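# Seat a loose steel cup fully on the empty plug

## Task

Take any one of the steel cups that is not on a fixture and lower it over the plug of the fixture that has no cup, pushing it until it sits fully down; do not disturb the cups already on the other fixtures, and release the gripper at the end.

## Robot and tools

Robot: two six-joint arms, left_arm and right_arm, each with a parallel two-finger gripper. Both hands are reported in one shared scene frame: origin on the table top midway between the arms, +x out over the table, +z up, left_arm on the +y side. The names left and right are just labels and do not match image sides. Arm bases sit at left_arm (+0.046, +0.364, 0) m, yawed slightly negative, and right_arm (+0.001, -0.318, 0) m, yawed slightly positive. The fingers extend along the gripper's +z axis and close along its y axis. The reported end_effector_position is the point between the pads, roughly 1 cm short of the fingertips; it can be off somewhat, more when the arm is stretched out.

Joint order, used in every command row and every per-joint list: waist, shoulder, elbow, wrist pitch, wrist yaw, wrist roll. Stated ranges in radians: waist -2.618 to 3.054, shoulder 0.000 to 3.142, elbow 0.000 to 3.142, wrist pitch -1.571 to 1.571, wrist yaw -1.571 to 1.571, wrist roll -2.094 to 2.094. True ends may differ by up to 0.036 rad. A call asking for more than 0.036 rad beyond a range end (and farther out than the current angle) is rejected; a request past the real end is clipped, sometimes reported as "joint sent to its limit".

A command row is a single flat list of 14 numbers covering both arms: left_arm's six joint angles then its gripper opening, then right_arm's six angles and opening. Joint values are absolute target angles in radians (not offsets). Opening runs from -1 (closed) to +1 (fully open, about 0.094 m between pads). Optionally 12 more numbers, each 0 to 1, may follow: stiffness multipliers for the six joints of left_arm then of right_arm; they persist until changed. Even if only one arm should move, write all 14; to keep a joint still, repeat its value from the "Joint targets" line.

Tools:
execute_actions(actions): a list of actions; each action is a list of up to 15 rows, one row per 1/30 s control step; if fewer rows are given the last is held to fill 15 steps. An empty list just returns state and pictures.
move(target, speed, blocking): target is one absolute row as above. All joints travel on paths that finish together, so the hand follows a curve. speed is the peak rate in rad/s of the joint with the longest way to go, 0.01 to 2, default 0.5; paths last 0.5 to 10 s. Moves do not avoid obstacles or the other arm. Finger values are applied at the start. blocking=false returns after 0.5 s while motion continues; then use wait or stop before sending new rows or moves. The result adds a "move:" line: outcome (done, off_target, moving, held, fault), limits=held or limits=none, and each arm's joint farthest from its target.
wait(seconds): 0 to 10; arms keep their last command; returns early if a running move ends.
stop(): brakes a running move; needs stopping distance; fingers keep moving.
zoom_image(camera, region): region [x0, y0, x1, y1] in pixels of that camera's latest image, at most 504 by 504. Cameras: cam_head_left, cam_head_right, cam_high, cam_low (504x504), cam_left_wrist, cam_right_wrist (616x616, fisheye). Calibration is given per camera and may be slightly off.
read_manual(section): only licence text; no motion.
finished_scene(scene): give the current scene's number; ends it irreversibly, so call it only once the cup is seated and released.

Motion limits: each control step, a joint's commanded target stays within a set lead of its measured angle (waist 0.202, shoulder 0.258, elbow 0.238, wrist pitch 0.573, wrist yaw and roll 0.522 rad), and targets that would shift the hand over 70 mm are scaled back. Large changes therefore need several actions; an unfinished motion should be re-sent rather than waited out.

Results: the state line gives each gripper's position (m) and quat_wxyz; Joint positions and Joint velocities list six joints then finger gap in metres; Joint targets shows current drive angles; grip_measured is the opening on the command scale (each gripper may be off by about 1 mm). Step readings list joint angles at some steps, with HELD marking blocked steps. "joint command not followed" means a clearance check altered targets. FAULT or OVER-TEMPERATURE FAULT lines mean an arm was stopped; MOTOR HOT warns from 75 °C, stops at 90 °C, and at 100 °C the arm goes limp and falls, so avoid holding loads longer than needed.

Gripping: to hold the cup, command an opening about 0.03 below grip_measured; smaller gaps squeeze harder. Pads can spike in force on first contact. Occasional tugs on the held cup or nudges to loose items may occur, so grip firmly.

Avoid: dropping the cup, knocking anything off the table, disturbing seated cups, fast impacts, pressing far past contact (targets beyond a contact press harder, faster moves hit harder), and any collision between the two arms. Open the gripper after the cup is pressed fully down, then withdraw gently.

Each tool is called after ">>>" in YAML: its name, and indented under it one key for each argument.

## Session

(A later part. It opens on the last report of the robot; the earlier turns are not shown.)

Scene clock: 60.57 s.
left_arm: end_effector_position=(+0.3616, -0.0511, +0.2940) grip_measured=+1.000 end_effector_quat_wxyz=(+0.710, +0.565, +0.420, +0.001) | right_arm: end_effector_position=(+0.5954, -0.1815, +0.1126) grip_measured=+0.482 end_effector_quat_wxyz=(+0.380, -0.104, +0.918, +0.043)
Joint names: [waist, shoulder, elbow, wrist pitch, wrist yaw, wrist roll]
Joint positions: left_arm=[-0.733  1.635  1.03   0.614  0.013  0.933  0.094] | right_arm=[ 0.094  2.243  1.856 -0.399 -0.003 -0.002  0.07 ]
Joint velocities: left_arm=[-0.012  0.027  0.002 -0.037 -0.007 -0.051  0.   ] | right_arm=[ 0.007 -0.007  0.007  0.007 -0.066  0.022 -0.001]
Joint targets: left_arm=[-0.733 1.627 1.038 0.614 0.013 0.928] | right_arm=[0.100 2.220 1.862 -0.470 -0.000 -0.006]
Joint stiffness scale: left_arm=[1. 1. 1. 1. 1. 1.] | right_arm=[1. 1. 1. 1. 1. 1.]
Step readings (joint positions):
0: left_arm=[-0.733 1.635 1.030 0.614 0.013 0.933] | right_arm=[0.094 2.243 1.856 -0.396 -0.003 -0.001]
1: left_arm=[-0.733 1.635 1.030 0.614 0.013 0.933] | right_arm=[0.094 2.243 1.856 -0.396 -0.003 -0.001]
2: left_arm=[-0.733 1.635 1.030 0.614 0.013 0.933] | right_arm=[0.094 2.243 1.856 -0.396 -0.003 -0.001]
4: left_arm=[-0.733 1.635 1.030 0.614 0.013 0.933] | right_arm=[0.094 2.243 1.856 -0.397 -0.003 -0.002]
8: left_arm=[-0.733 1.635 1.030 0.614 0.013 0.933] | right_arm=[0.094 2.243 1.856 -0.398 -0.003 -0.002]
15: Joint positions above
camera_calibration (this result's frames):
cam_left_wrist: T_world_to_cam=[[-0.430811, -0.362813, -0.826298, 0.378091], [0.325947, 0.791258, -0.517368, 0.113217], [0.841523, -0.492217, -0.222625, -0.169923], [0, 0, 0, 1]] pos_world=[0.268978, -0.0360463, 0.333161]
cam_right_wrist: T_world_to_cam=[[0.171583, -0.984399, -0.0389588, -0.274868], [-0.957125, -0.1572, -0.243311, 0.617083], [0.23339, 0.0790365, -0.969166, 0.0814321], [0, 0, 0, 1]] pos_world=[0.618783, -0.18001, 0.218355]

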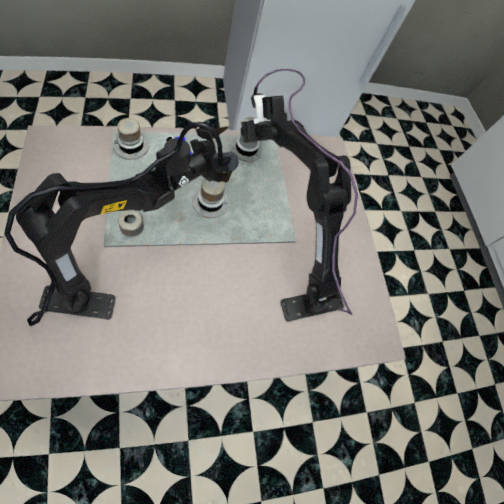

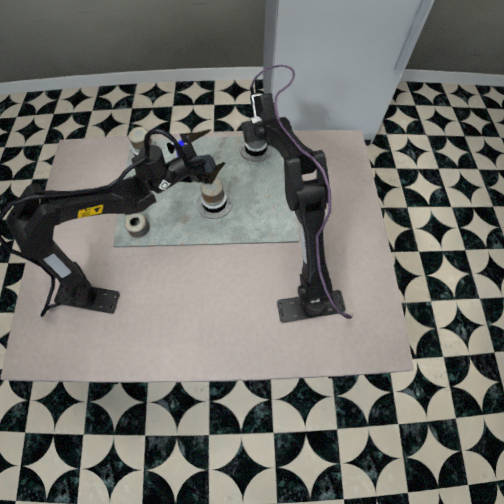

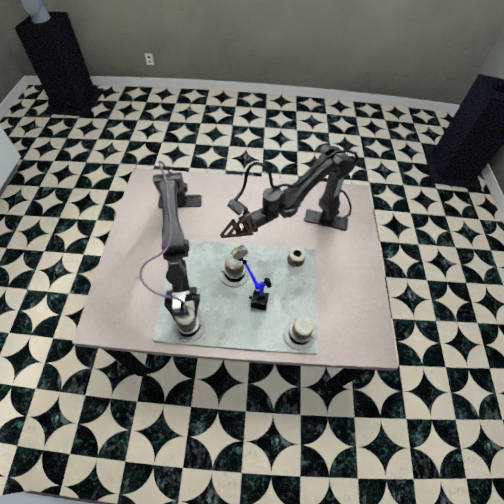

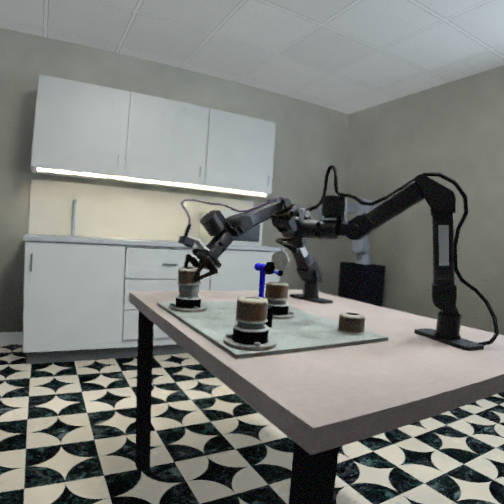

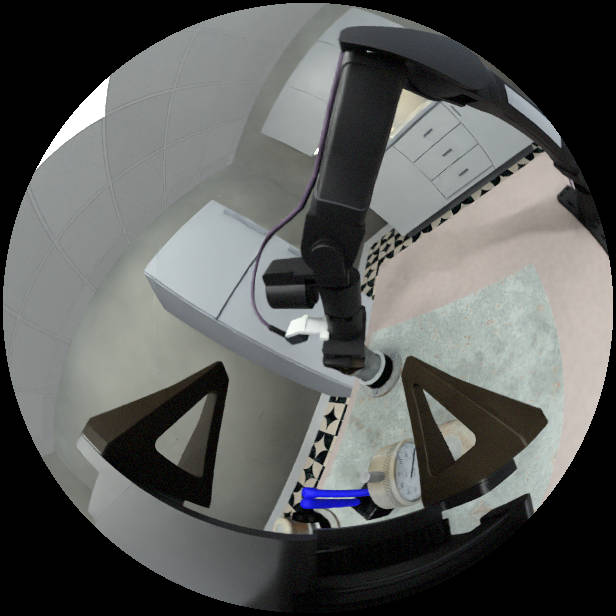

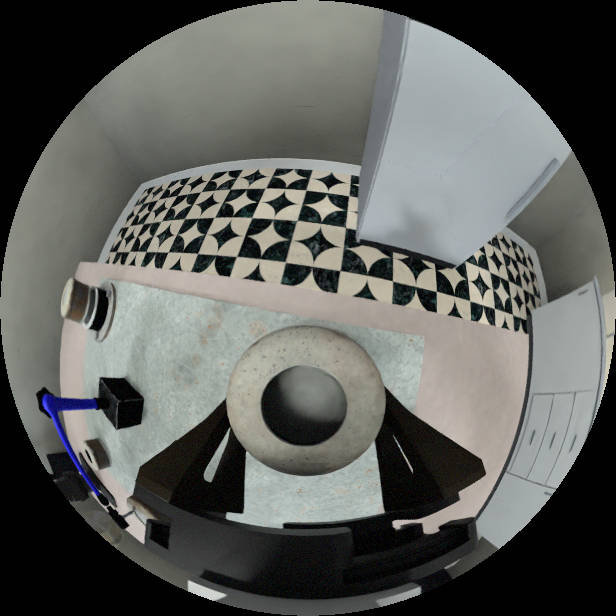

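>>> execute_actions:
  actions:
    - [[-0.733,1.627,1.038,0.614,0.013,0.928,1,0.1,2.218,1.862,-0.45,0,-0.006,0.45],[-0.733,1.627,1.038,0.614,0.013,0.928,1,0.1,2.216,1.862,-0.43,0,-0.006,0.42],[-0.733,1.627,1.038,0.614,0.013,0.928,1,0.1,2.213,1.862,-0.41,0,-0.006,0.42],[-0.733,1.627,1.038,0.614,0.013,0.928,1,0.1,2.21,1.862,-0.39,0,-0.006,0.42],[-0.733,1.627,1.038,0.614,0.013,0.928,1,0.1,2.207,1.86,-0.37,0,-0.006,0.42],[-0.733,1.627,1.038,0.614,0.013,0.928,1,0.1,2.204,1.858,-0.35,0,-0.006,0.42],[-0.733,1.627,1.038,0.614,0.013,0.928,1,0.1,2.2,1.856,-0.334,0,-0.006,0.42],[-0.733,1.627,1.038,0.614,0.013,0.928,1,0.1,2.198,1.852,-0.33,0,-0.006,0.42],[-0.733,1.627,1.038,0.614,0.013,0.928,1,0.1,2.197,1.848,-0.326,0,-0.006,0.42],[-0.733,1.627,1.038,0.614,0.013,0.928,1,0.1,2.195,1.844,-0.322,0,-0.006,0.42],[-0.733,1.627,1.038,0.614,0.013,0.928,1,0.1,2.194,1.84,-0.317,0,-0.006,0.42],[-0.733,1.627,1.038,0.614,0.013,0.928,1,0.1,2.193,1.836,-0.313,0,-0.006,0.42],[-0.733,1.627,1.038,0.614,0.013,0.928,1,0.1,2.191,1.832,-0.309,0,-0.006,0.42],[-0.733,1.627,1.038,0.614,0.013,0.928,1,0.1,2.19,1.828,-0.304,0,-0.006,0.42],[-0.733,1.627,1.038,0.614,0.013,0.928,1,0.1,2.188,1.824,-0.3,0,-0.006,0.42]]
    - [[-0.733,1.627,1.038,0.614,0.013,0.928,1,0.1,2.187,1.82,-0.296,0,-0.006,0.42],[-0.733,1.627,1.038,0.614,0.013,0.928,1,0.1,2.186,1.816,-0.291,0,-0.006,0.42],[-0.733,1.627,1.038,0.614,0.013,0.928,1,0.1,2.184,1.812,-0.287,0,-0.006,0.42],[-0.733,1.627,1.038,0.614,0.013,0.928,1,0.1,2.183,1.808,-0.283,0,-0.006,0.42],[-0.733,1.627,1.038,0.614,0.013,0.928,1,0.1,2.181,1.804,-0.278,0,-0.006,0.42],[-0.733,1.627,1.038,0.614,0.013,0.928,1,0.1,2.18,1.8,-0.274,0,-0.006,0.42],[-0.733,1.627,1.038,0.614,0.013,0.928,1,0.1,2.179,1.796,-0.27,0,-0.006,0.42],[-0.733,1.627,1.038,0.614,0.013,0.928,1,0.1,2.177,1.792,-0.265,0,-0.006,0.42],[-0.733,1.627,1.038,0.614,0.013,0.928,1,0.1,2.176,1.788,-0.261,0,-0.006,0.42],[-0.733,1.627,1.038,0.614,0.013,0.928,1,0.1,2.174,1.784,-0.257,0,-0.006,0.42],[-0.733,1.627,1.038,0.614,0.013,0.928,1,0.1,2.173,1.78,-0.254,0,-0.006,0.42]]

>>> zoom_image:
  camera: "cam_low"
  region: [155, 245, 225, 315]

Scene clock: 66.37 s.
left_arm: end_effector_position=(+0.3616, -0.0511, +0.2940) grip_measured=+1.000 end_effector_quat_wxyz=(+0.710, +0.565, +0.420, +0.001) | right_arm: end_effector_position=(+0.5960, -0.1814, +0.1133) grip_measured=+0.473 end_effector_quat_wxyz=(+0.400, -0.104, +0.909, +0.046)
Joint names: [waist, shoulder, elbow, wrist pitch, wrist yaw, wrist roll]
Joint positions: left_arm=[-0.733  1.635  1.03   0.614  0.013  0.933  0.094] | right_arm=[ 0.094  2.219  1.788 -0.311 -0.003 -0.002  0.069]
Joint velocities: left_arm=[-0.002 -0.002 -0.002  0.007 -0.007 -0.066  0.   ] | right_arm=[ 0.002 -0.017 -0.002  0.051 -0.037  0.007  0.   ]
Joint targets: left_arm=[-0.733 1.627 1.038 0.614 0.013 0.928] | right_arm=[0.100 2.173 1.780 -0.254 -0.000 -0.006]
Joint stiffness scale: left_arm=[1. 1. 1. 1. 1. 1.] | right_arm=[1. 1. 1. 1. 1. 1.]
Step readings (joint positions; steps 1 to 15: 1st action; 16 to 30: 2nd action):
0: left_arm=[-0.733 1.635 1.030 0.614 0.013 0.933] | right_arm=[0.094 2.243 1.856 -0.399 -0.003 -0.002]
1: left_arm=[-0.733 1.635 1.030 0.614 0.013 0.933] | right_arm=[0.094 2.243 1.856 -0.399 -0.003 -0.002]
2: left_arm=[-0.733 1.635 1.030 0.614 0.013 0.933] | right_arm=[0.094 2.243 1.856 -0.398 -0.003 -0.002]
4: left_arm=[-0.733 1.635 1.030 0.614 0.013 0.933] | right_arm=[0.094 2.243 1.856 -0.397 -0.003 -0.002]
8: left_arm=[-0.733 1.635 1.030 0.614 0.013 0.933] | right_arm=[0.094 2.243 1.856 -0.395 -0.003 -0.002]
15: left_arm=[-0.733 1.635 1.030 0.614 0.013 0.933] | right_arm=[0.094 2.235 1.837 -0.372 -0.003 -0.002]
16: left_arm=[-0.733 1.635 1.030 0.614 0.013 0.933] | right_arm=[0.094 2.234 1.833 -0.368 -0.003 -0.002]
17: left_arm=[-0.733 1.635 1.030 0.614 0.013 0.933] | right_arm=[0.094 2.233 1.830 -0.363 -0.003 -0.002]
19: left_arm=[-0.733 1.635 1.030 0.614 0.013 0.933] | right_arm=[0.094 2.230 1.822 -0.354 -0.003 -0.002]
23: left_arm=[-0.733 1.635 1.030 0.614 0.013 0.933] | right_arm=[0.094 2.225 1.806 -0.335 -0.003 -0.002]
30: Joint positions above
camera_calibration (this result's frames):
cam_left_wrist: T_world_to_cam=[[-0.430811, -0.362813, -0.826298, 0.378091], [0.325947, 0.791258, -0.517368, 0.113217], [0.841523, -0.492217, -0.222625, -0.169923], [0, 0, 0, 1]] pos_world=[0.268978, -0.0360463, 0.333161]
cam_right_wrist: T_world_to_cam=[[0.173794, -0.983947, -0.040556, -0.275864], [-0.945801, -0.155301, -0.285206, 0.616232], [0.27433, 0.087925, -0.957608, 0.0577771], [0, 0, 0, 1]] pos_world=[0.614926, -0.180814, 0.219893]

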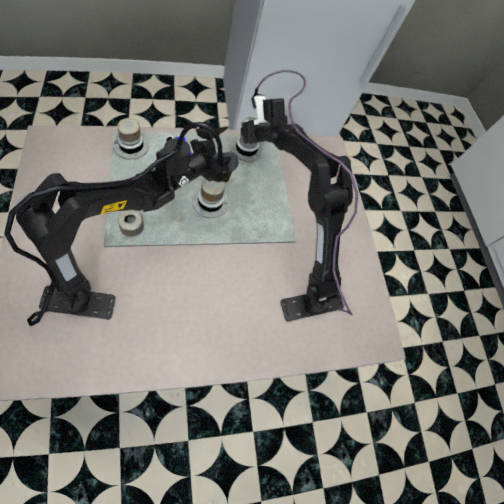

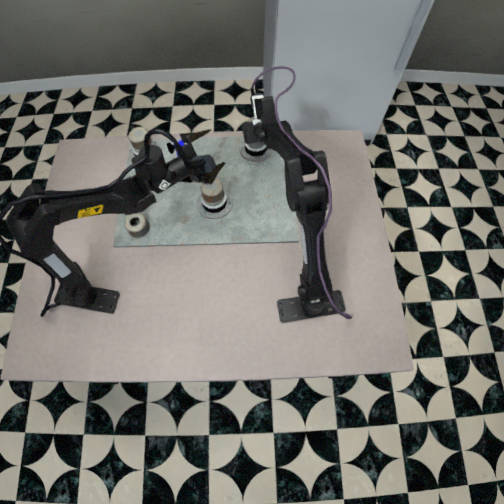

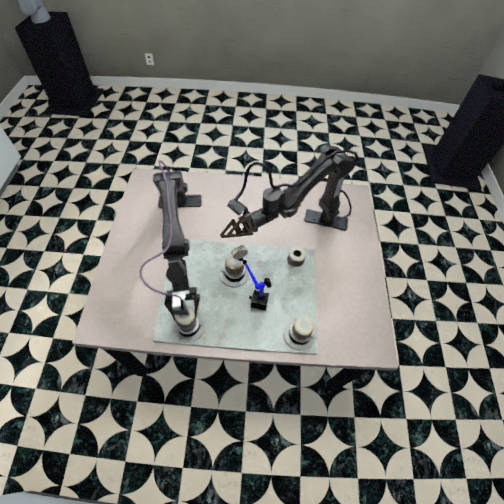

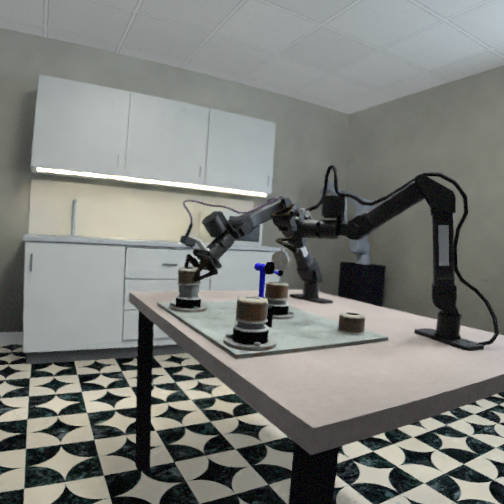

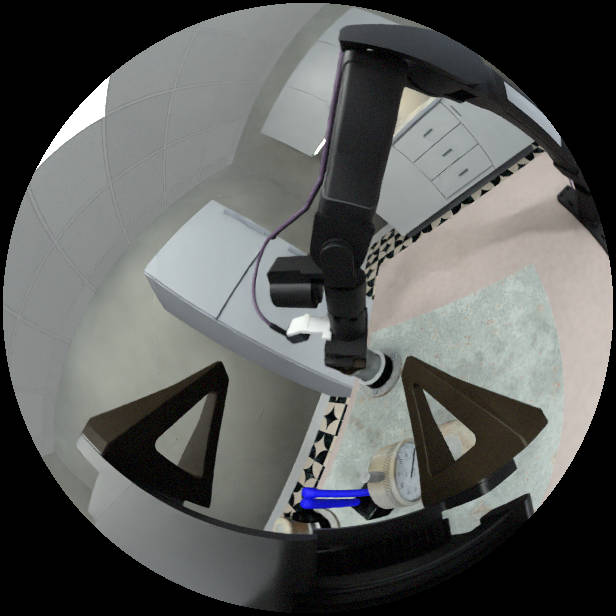

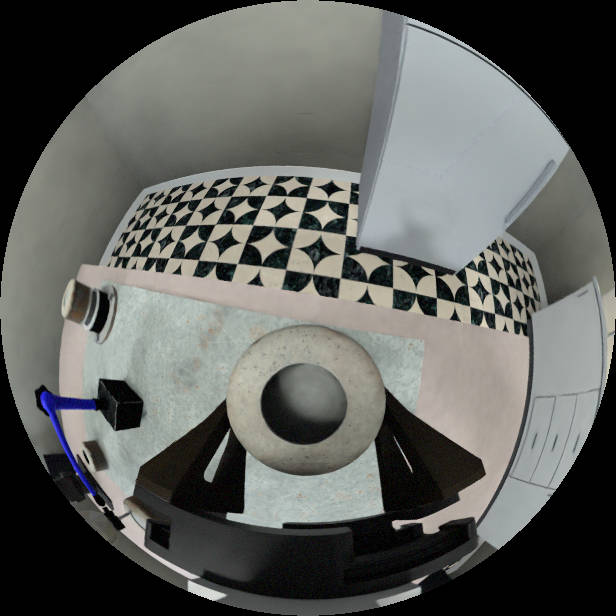

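Region (155, 245, 225, 315) of cam_low's 504x504 image, scaled by 7.200, with more detail than that image has.

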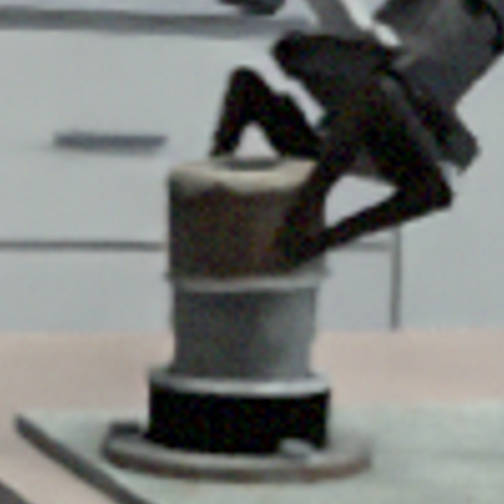

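>>> execute_actions:
  actions:
    - [[-0.733,1.627,1.038,0.614,0.013,0.928,1,0.1,2.178,1.776,-0.249,0,-0.006,0.42],[-0.733,1.627,1.038,0.614,0.013,0.928,1,0.1,2.183,1.772,-0.245,0,-0.006,0.42],[-0.733,1.627,1.038,0.614,0.013,0.928,1,0.1,2.188,1.768,-0.24,0,-0.006,0.42],[-0.733,1.627,1.038,0.614,0.013,0.928,1,0.1,2.193,1.764,-0.235,0,-0.006,0.42],[-0.733,1.627,1.038,0.614,0.013,0.928,1,0.1,2.198,1.76,-0.23,0,-0.006,0.42],[-0.733,1.627,1.038,0.614,0.013,0.928,1,0.1,2.202,1.756,-0.226,0,-0.006,0.42],[-0.733,1.627,1.038,0.614,0.013,0.928,1,0.1,2.205,1.752,-0.221,0,-0.006,0.42],[-0.733,1.627,1.038,0.614,0.013,0.928,1,0.1,2.205,1.748,-0.216,0,-0.006,0.42],[-0.733,1.627,1.038,0.614,0.013,0.928,1,0.1,2.205,1.744,-0.212,0,-0.006,0.42],[-0.733,1.627,1.038,0.614,0.013,0.928,1,0.1,2.205,1.74,-0.207,0,-0.006,0.42],[-0.733,1.627,1.038,0.614,0.013,0.928,1,0.1,2.205,1.736,-0.202,0,-0.006,0.42],[-0.733,1.627,1.038,0.614,0.013,0.928,1,0.1,2.205,1.732,-0.198,0,-0.006,0.42],[-0.733,1.627,1.038,0.614,0.013,0.928,1,0.1,2.205,1.728,-0.193,0,-0.006,0.42],[-0.733,1.627,1.038,0.614,0.013,0.928,1,0.1,2.205,1.724,-0.188,0,-0.006,0.42],[-0.733,1.627,1.038,0.614,0.013,0.928,1,0.1,2.205,1.72,-0.183,0,-0.006,0.42]]

>>> zoom_image:
  camera: "cam_low"
  region: [155, 245, 225, 315]

Scene clock: 71.00 s.
left_arm: end_effector_position=(+0.3616, -0.0511, +0.2940) grip_measured=+1.000 end_effector_quat_wxyz=(+0.710, +0.565, +0.420, +0.001) | right_arm: end_effector_position=(+0.5960, -0.1814, +0.1114) grip_measured=+0.473 end_effector_quat_wxyz=(+0.410, -0.103, +0.905, +0.047)
Joint names: [waist, shoulder, elbow, wrist pitch, wrist yaw, wrist roll]
Joint positions: left_arm=[-0.733  1.635  1.03   0.614  0.013  0.933  0.094] | right_arm=[ 0.094  2.209  1.747 -0.258 -0.003 -0.002  0.069]
Joint velocities: left_arm=[-0.002  0.002 -0.007  0.051  0.022 -0.066  0.   ] | right_arm=[-0.012 -0.042 -0.09   0.11   0.022 -0.11  -0.   ]
Joint targets: left_arm=[-0.733 1.627 1.038 0.614 0.013 0.928] | right_arm=[0.100 2.205 1.720 -0.183 -0.000 -0.006]
Joint stiffness scale: left_arm=[1. 1. 1. 1. 1. 1.] | right_arm=[1. 1. 1. 1. 1. 1.]
Step readings (joint positions):
0: left_arm=[-0.733 1.635 1.030 0.614 0.013 0.933] | right_arm=[0.094 2.219 1.787 -0.310 -0.003 -0.002]
1: left_arm=[-0.733 1.635 1.030 0.614 0.013 0.933] | right_arm=[0.094 2.219 1.787 -0.309 -0.003 -0.002]
2: left_arm=[-0.733 1.635 1.030 0.614 0.013 0.933] | right_arm=[0.094 2.219 1.787 -0.309 -0.003 -0.002]
4: left_arm=[-0.733 1.635 1.030 0.614 0.013 0.933] | right_arm=[0.094 2.219 1.782 -0.304 -0.003 -0.002]
8: left_arm=[-0.733 1.635 1.030 0.614 0.013 0.933] | right_arm=[0.094 2.216 1.772 -0.290 -0.003 -0.002]
15: Joint positions above
camera_calibration (this result's frames):
cam_left_wrist: T_world_to_cam=[[-0.430811, -0.362813, -0.826298, 0.378091], [0.325947, 0.791258, -0.517368, 0.113217], [0.841523, -0.492217, -0.222625, -0.169923], [0, 0, 0, 1]] pos_world=[0.268978, -0.0360463, 0.333161]
cam_right_wrist: T_world_to_cam=[[0.174696, -0.983742, -0.0416313, -0.27632], [-0.939305, -0.153827, -0.306665, 0.614463], [0.295276, 0.0926777, -0.950907, 0.0436622], [0, 0, 0, 1]] pos_world=[0.612548, -0.181353, 0.21845]

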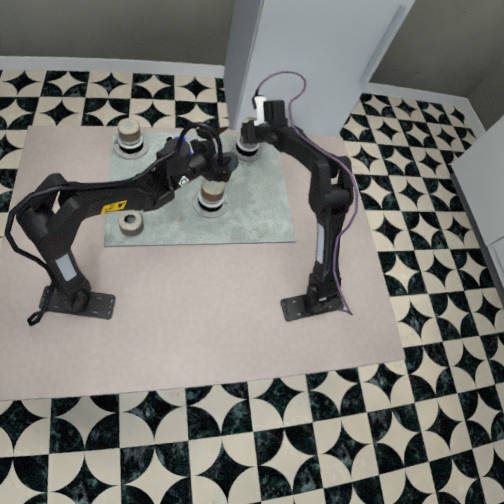

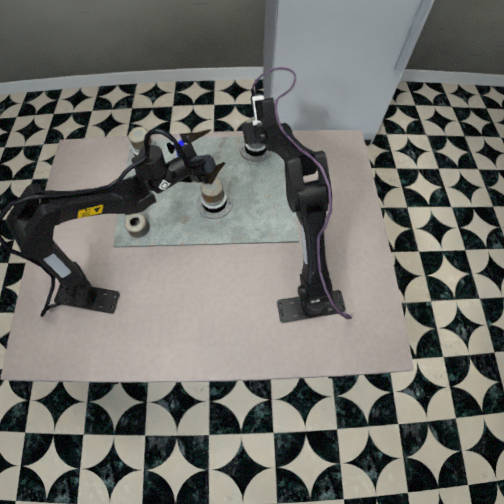

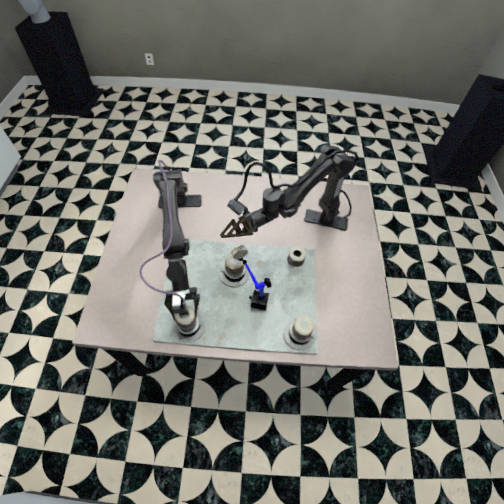

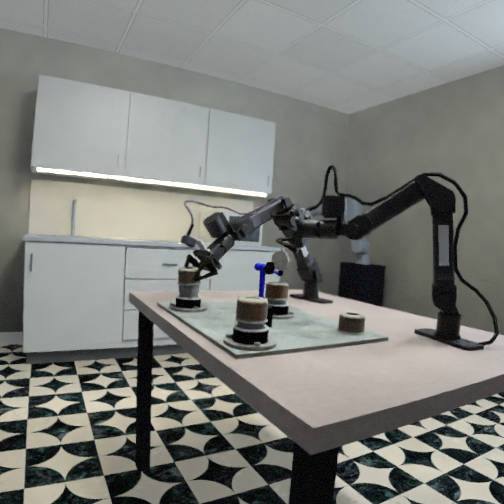

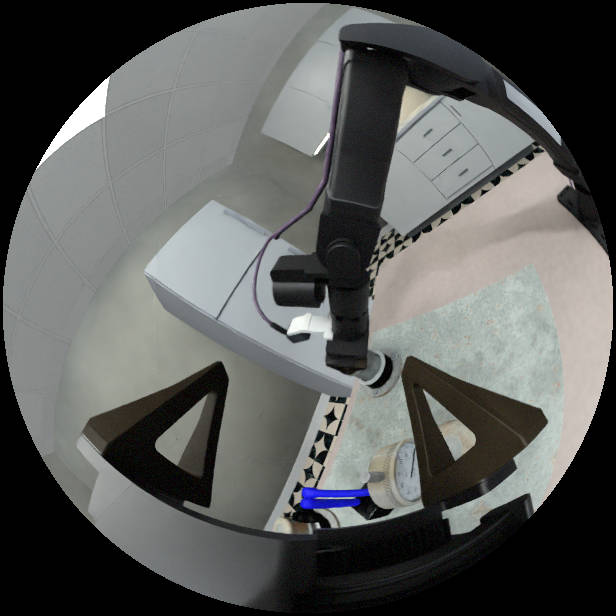

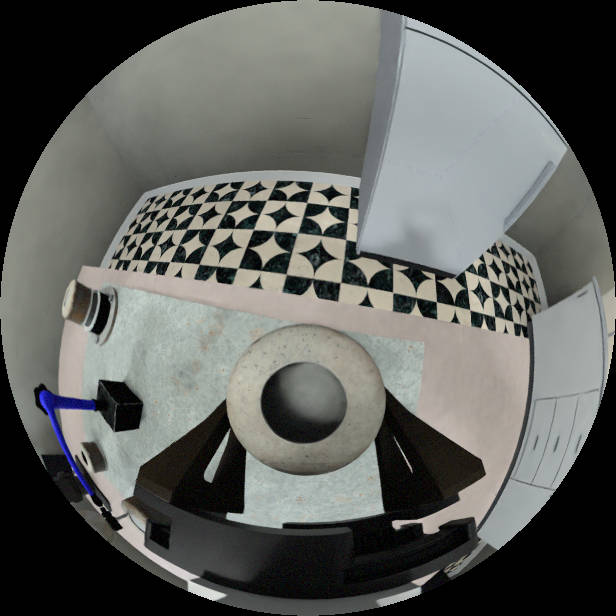

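Region (155, 245, 225, 315) of cam_low's 504x504 image, scaled by 7.200, with more detail than that image has.

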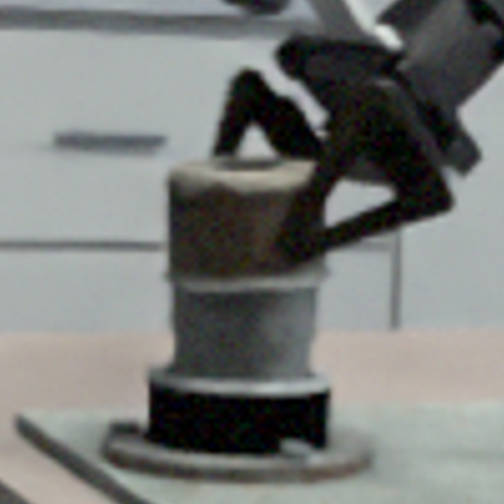

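>>> execute_actions:
  actions:
    - [[-0.733,1.627,1.038,0.614,0.013,0.928,1,0.1,2.206,1.717,-0.18,0,-0.006,0.42],[-0.733,1.627,1.038,0.614,0.013,0.928,1,0.1,2.207,1.714,-0.177,0,-0.006,0.42],[-0.733,1.627,1.038,0.614,0.013,0.928,1,0.1,2.208,1.711,-0.174,0,-0.006,0.42],[-0.733,1.627,1.038,0.614,0.013,0.928,1,0.1,2.209,1.708,-0.171,0,-0.006,0.42],[-0.733,1.627,1.038,0.614,0.013,0.928,1,0.1,2.21,1.705,-0.168,0,-0.006,0.42],[-0.733,1.627,1.038,0.614,0.013,0.928,1,0.1,2.211,1.702,-0.165,0,-0.006,0.42],[-0.733,1.627,1.038,0.614,0.013,0.928,1,0.1,2.212,1.699,-0.162,0,-0.006,0.42],[-0.733,1.627,1.038,0.614,0.013,0.928,1,0.1,2.213,1.696,-0.159,0,-0.006,0.42],[-0.733,1.627,1.038,0.614,0.013,0.928,1,0.1,2.214,1.693,-0.156,0,-0.006,0.42],[-0.733,1.627,1.038,0.614,0.013,0.928,1,0.1,2.215,1.69,-0.153,0,-0.006,0.42]]

>>> zoom_image:
  camera: "cam_low"
  region: [155, 245, 225, 315]

Scene clock: 73.10 s.
left_arm: end_effector_position=(+0.3616, -0.0511, +0.2940) grip_measured=+1.000 end_effector_quat_wxyz=(+0.710, +0.565, +0.420, +0.001) | right_arm: end_effector_position=(+0.5961, -0.1814, +0.1108) grip_measured=+0.473 end_effector_quat_wxyz=(+0.419, -0.103, +0.901, +0.048)
Joint names: [waist, shoulder, elbow, wrist pitch, wrist yaw, wrist roll]
Joint positions: left_arm=[-0.733  1.635  1.03   0.614  0.013  0.933  0.094] | right_arm=[ 0.094  2.2    1.715 -0.214 -0.003 -0.002  0.069]
Joint velocities: left_arm=[0.002 0.007 0.012 0.037 0.095 0.007 0.   ] | right_arm=[ 0.007 -0.017 -0.022  0.007 -0.066 -0.037  0.   ]
Joint targets: left_arm=[-0.733 1.627 1.038 0.614 0.013 0.928] | right_arm=[0.100 2.215 1.690 -0.153 0.000 -0.006]
Joint stiffness scale: left_arm=[1. 1. 1. 1. 1. 1.] | right_arm=[1. 1. 1. 1. 1. 1.]
Step readings (joint positions):
0: left_arm=[-0.733 1.635 1.030 0.614 0.013 0.933] | right_arm=[0.094 2.206 1.740 -0.247 -0.003 -0.002]
1: left_arm=[-0.733 1.635 1.030 0.614 0.013 0.933] | right_arm=[0.094 2.206 1.740 -0.247 -0.003 -0.002]
2: left_arm=[-0.733 1.635 1.030 0.614 0.013 0.933] | right_arm=[0.094 2.206 1.740 -0.247 -0.003 -0.002]
4: left_arm=[-0.733 1.635 1.030 0.614 0.013 0.933] | right_arm=[0.094 2.206 1.737 -0.245 -0.003 -0.002]
8: left_arm=[-0.733 1.635 1.030 0.614 0.013 0.933] | right_arm=[0.094 2.203 1.725 -0.228 -0.003 -0.002]
15: Joint positions above
camera_calibration (this result's frames):
cam_left_wrist: T_world_to_cam=[[-0.430811, -0.362813, -0.826298, 0.378091], [0.325947, 0.791258, -0.517368, 0.113217], [0.841523, -0.492217, -0.222625, -0.169923], [0, 0, 0, 1]] pos_world=[0.268978, -0.0360463, 0.333161]
cam_right_wrist: T_world_to_cam=[[0.175526, -0.983554, -0.0425794, -0.276699], [-0.933069, -0.152412, -0.32581, 0.61302], [0.313962, 0.0969176, -0.944476, 0.0318987], [0, 0, 0, 1]] pos_world=[0.610544, -0.181808, 0.218074]

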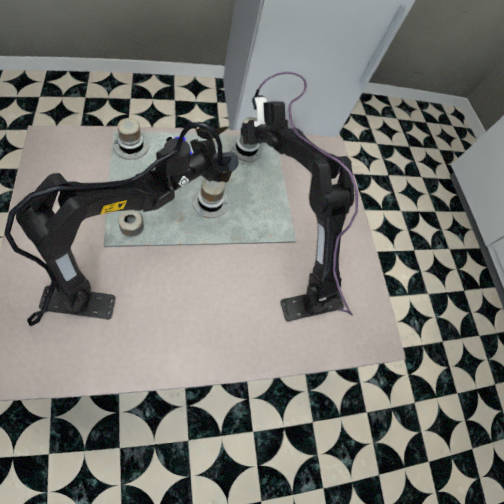

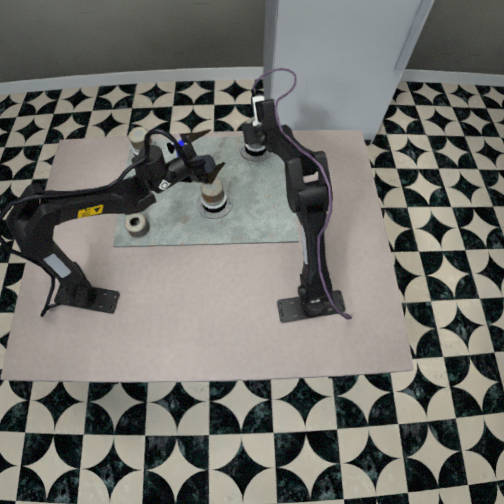

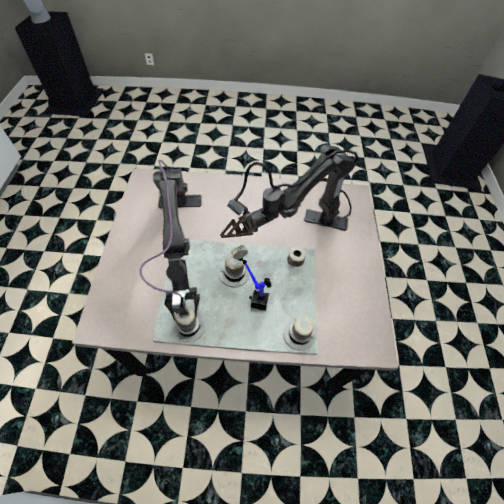

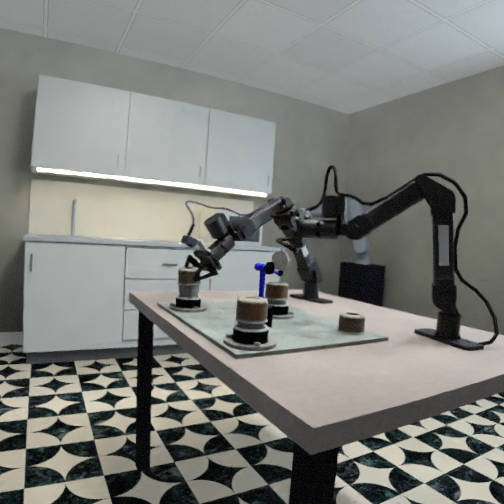

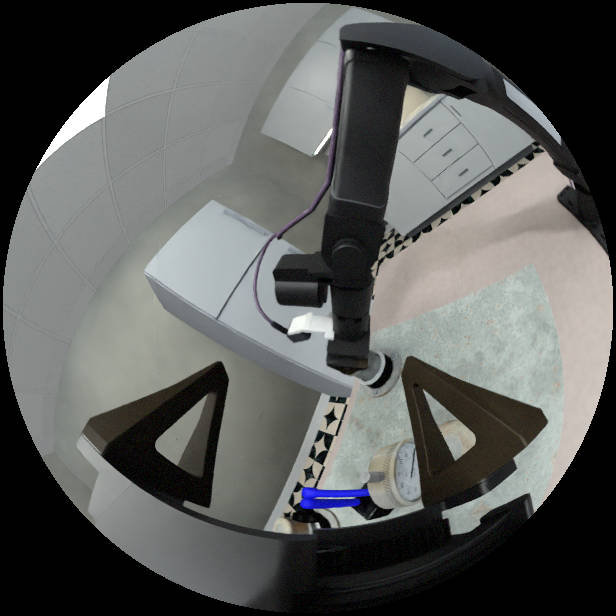

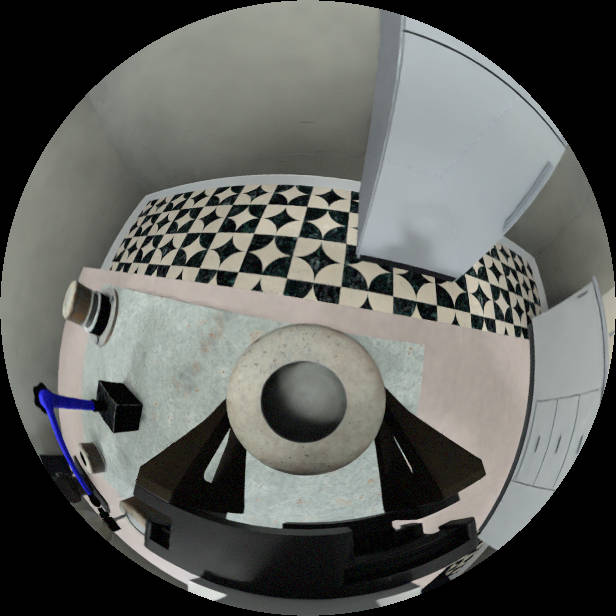

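Region (155, 245, 225, 315) of cam_low's 504x504 image, scaled by 7.200, with more detail than that image has.

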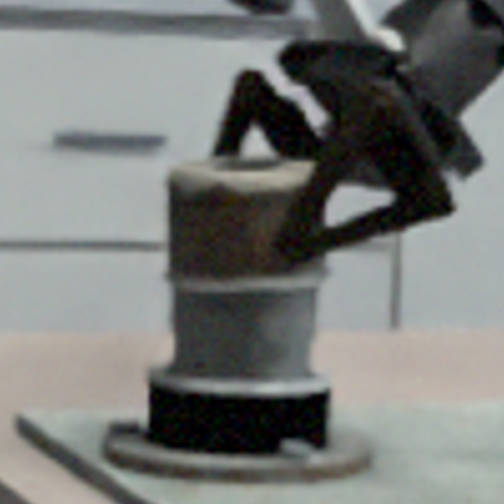

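>>> execute_actions:
  actions:
    - [[-0.733,1.627,1.038,0.614,0.013,0.928,1,0.1,2.205,1.696,-0.156,0,-0.006,0.42],[-0.733,1.627,1.038,0.614,0.013,0.928,1,0.1,2.195,1.702,-0.158,0,-0.006,0.42],[-0.733,1.627,1.038,0.614,0.013,0.928,1,0.1,2.185,1.708,-0.16,0,-0.006,0.42],[-0.733,1.627,1.038,0.614,0.013,0.928,1,0.1,2.175,1.712,-0.16,0,-0.006,0.42],[-0.733,1.627,1.038,0.614,0.013,0.928,1,0.1,2.165,1.712,-0.16,0,-0.006,0.42],[-0.733,1.627,1.038,0.614,0.013,0.928,1,0.1,2.157,1.712,-0.16,0,-0.006,0.42],[-0.733,1.627,1.038,0.614,0.013,0.928,1,0.1,2.152,1.71,-0.158,0,-0.006,0.42],[-0.733,1.627,1.038,0.614,0.013,0.928,1,0.1,2.15,1.706,-0.154,0,-0.006,0.42],[-0.733,1.627,1.038,0.614,0.013,0.928,1,0.1,2.148,1.702,-0.15,0,-0.006,0.42],[-0.733,1.627,1.038,0.614,0.013,0.928,1,0.1,2.147,1.698,-0.146,0,-0.006,0.42],[-0.733,1.627,1.038,0.614,0.013,0.928,1,0.1,2.145,1.694,-0.142,0,-0.006,0.42],[-0.733,1.627,1.038,0.614,0.013,0.928,1,0.1,2.144,1.69,-0.138,0,-0.006,0.42],[-0.733,1.627,1.038,0.614,0.013,0.928,1,0.1,2.142,1.686,-0.134,0,-0.006,0.42],[-0.733,1.627,1.038,0.614,0.013,0.928,1,0.1,2.141,1.682,-0.13,0,-0.006,0.42],[-0.733,1.627,1.038,0.614,0.013,0.928,1,0.1,2.139,1.678,-0.126,0,-0.006,0.42]]
    - [[-0.733,1.627,1.038,0.614,0.013,0.928,1,0.1,2.138,1.674,-0.122,0,-0.006,0.42],[-0.733,1.627,1.038,0.614,0.013,0.928,1,0.1,2.136,1.67,-0.118,0,-0.006,0.42],[-0.733,1.627,1.038,0.614,0.013,0.928,1,0.1,2.135,1.666,-0.114,0,-0.006,0.42],[-0.733,1.627,1.038,0.614,0.013,0.928,1,0.1,2.133,1.662,-0.11,0,-0.006,0.42],[-0.733,1.627,1.038,0.614,0.013,0.928,1,0.1,2.132,1.658,-0.106,0,-0.006,0.42],[-0.733,1.627,1.038,0.614,0.013,0.928,1,0.1,2.13,1.654,-0.102,0,-0.006,0.42],[-0.733,1.627,1.038,0.614,0.013,0.928,1,0.1,2.129,1.65,-0.098,0,-0.006,0.42],[-0.733,1.627,1.038,0.614,0.013,0.928,1,0.1,2.127,1.646,-0.094,0,-0.006,0.42],[-0.733,1.627,1.038,0.614,0.013,0.928,1,0.1,2.126,1.642,-0.09,0,-0.006,0.42],[-0.733,1.627,1.038,0.614,0.013,0.928,1,0.1,2.124,1.638,-0.086,0,-0.006,0.42]]

>>> zoom_image:
  camera: "cam_low"
  region: [155, 245, 225, 315]

Scene clock: 77.13 s.
left_arm: end_effector_position=(+0.3616, -0.0511, +0.2940) grip_measured=+1.000 end_effector_quat_wxyz=(+0.710, +0.565, +0.420, +0.001) | right_arm: end_effector_position=(+0.5953, -0.1816, +0.1099) grip_measured=+0.473 end_effector_quat_wxyz=(+0.439, -0.102, +0.891, +0.050)
Joint names: [waist, shoulder, elbow, wrist pitch, wrist yaw, wrist roll]
Joint positions: left_arm=[-0.733  1.635  1.03   0.614  0.013  0.933  0.094] | right_arm=[ 0.094  2.181  1.645 -0.12  -0.003 -0.003  0.069]
Joint velocities: left_arm=[-0.017 -0.012 -0.002  0.022 -0.007  0.051  0.   ] | right_arm=[ 0.007  0.002 -0.017  0.007 -0.007 -0.081  0.001]
Joint targets: left_arm=[-0.733 1.627 1.038 0.614 0.013 0.928] | right_arm=[0.100 2.124 1.638 -0.086 -0.000 -0.006]
Joint stiffness scale: left_arm=[1. 1. 1. 1. 1. 1.] | right_arm=[1. 1. 1. 1. 1. 1.]
Step readings (joint positions; steps 1 to 15: 1st action; 16 to 30: 2nd action):
0: left_arm=[-0.733 1.635 1.030 0.614 0.013 0.933] | right_arm=[0.094 2.200 1.714 -0.213 -0.003 -0.002]
1: left_arm=[-0.733 1.635 1.030 0.614 0.013 0.933] | right_arm=[0.094 2.200 1.714 -0.213 -0.003 -0.002]
2: left_arm=[-0.733 1.635 1.030 0.614 0.013 0.933] | right_arm=[0.094 2.199 1.714 -0.213 -0.003 -0.002]
4: left_arm=[-0.733 1.635 1.030 0.614 0.013 0.933] | right_arm=[0.094 2.198 1.714 -0.213 -0.003 -0.002]
8: left_arm=[-0.733 1.635 1.030 0.614 0.013 0.933] | right_arm=[0.094 2.197 1.714 -0.212 -0.003 -0.002]
15: left_arm=[-0.733 1.635 1.030 0.614 0.013 0.933] | right_arm=[0.094 2.192 1.692 -0.184 -0.003 -0.003]
16: left_arm=[-0.733 1.635 1.030 0.614 0.013 0.933] | right_arm=[0.094 2.192 1.687 -0.179 -0.003 -0.003]
17: left_arm=[-0.733 1.635 1.030 0.614 0.013 0.933] | right_arm=[0.094 2.191 1.683 -0.173 -0.003 -0.003]
19: left_arm=[-0.733 1.635 1.030 0.614 0.013 0.933] | right_arm=[0.094 2.188 1.675 -0.163 -0.003 -0.003]
23: left_arm=[-0.733 1.635 1.030 0.614 0.013 0.933] | right_arm=[0.094 2.185 1.660 -0.141 -0.003 -0.003]
30: Joint positions above
camera_calibration (this result's frames):
cam_left_wrist: T_world_to_cam=[[-0.430811, -0.362813, -0.826298, 0.378091], [0.325947, 0.791258, -0.517368, 0.113217], [0.841523, -0.492217, -0.222625, -0.169923], [0, 0, 0, 1]] pos_world=[0.268978, -0.0360463, 0.333161]
cam_right_wrist: T_world_to_cam=[[0.177589, -0.98311, -0.0442404, -0.277743], [-0.918463, -0.149433, -0.366191, 0.608204], [0.353395, 0.105665, -0.929487, 0.00778337], [0, 0, 0, 1]] pos_world=[0.605186, -0.182988, 0.217666]

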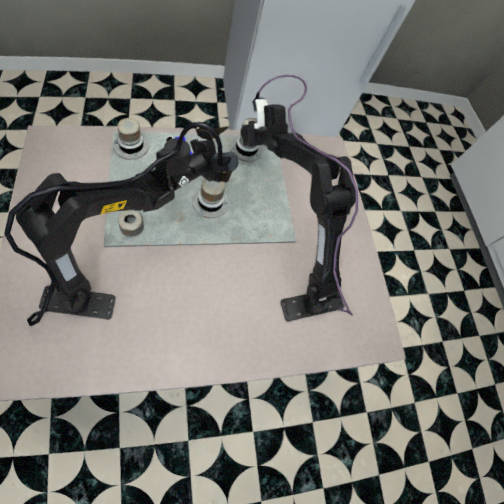

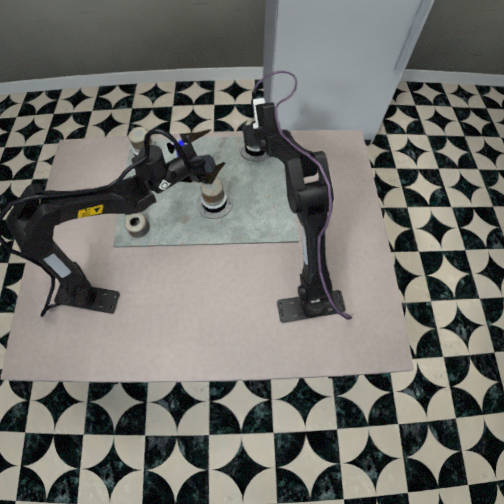

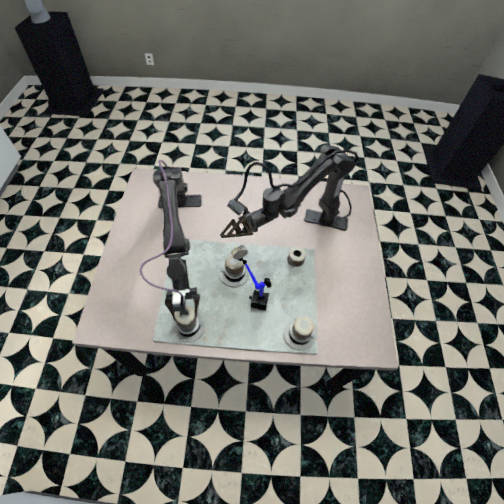

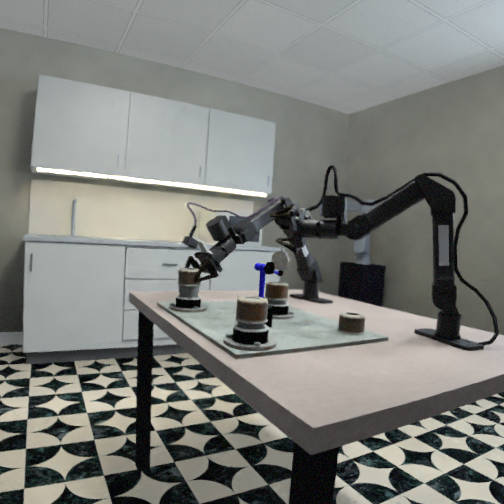

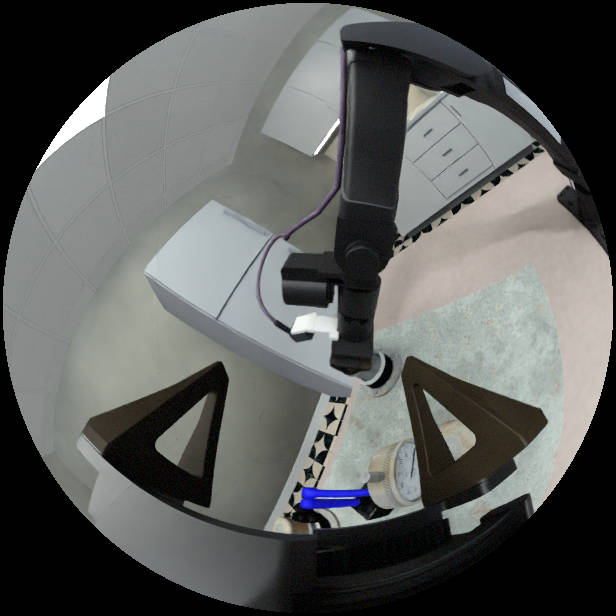

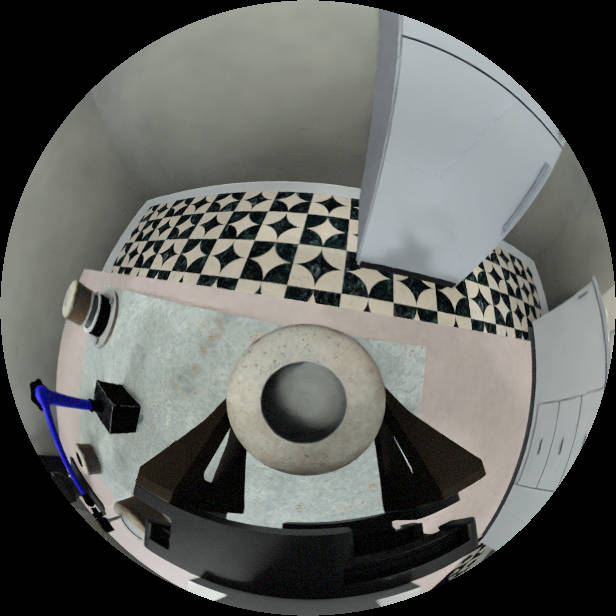

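Region (155, 245, 225, 315) of cam_low's 504x504 image, scaled by 7.200, with more detail than that image has.

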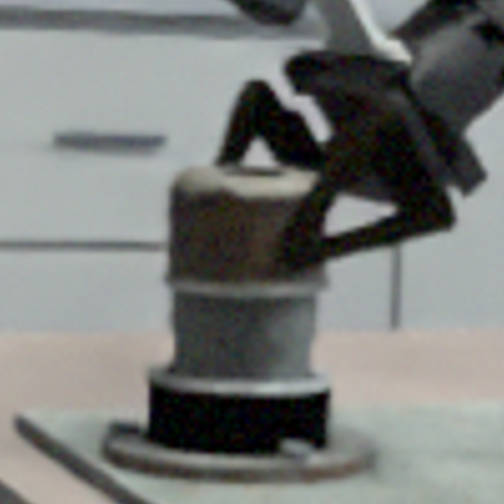

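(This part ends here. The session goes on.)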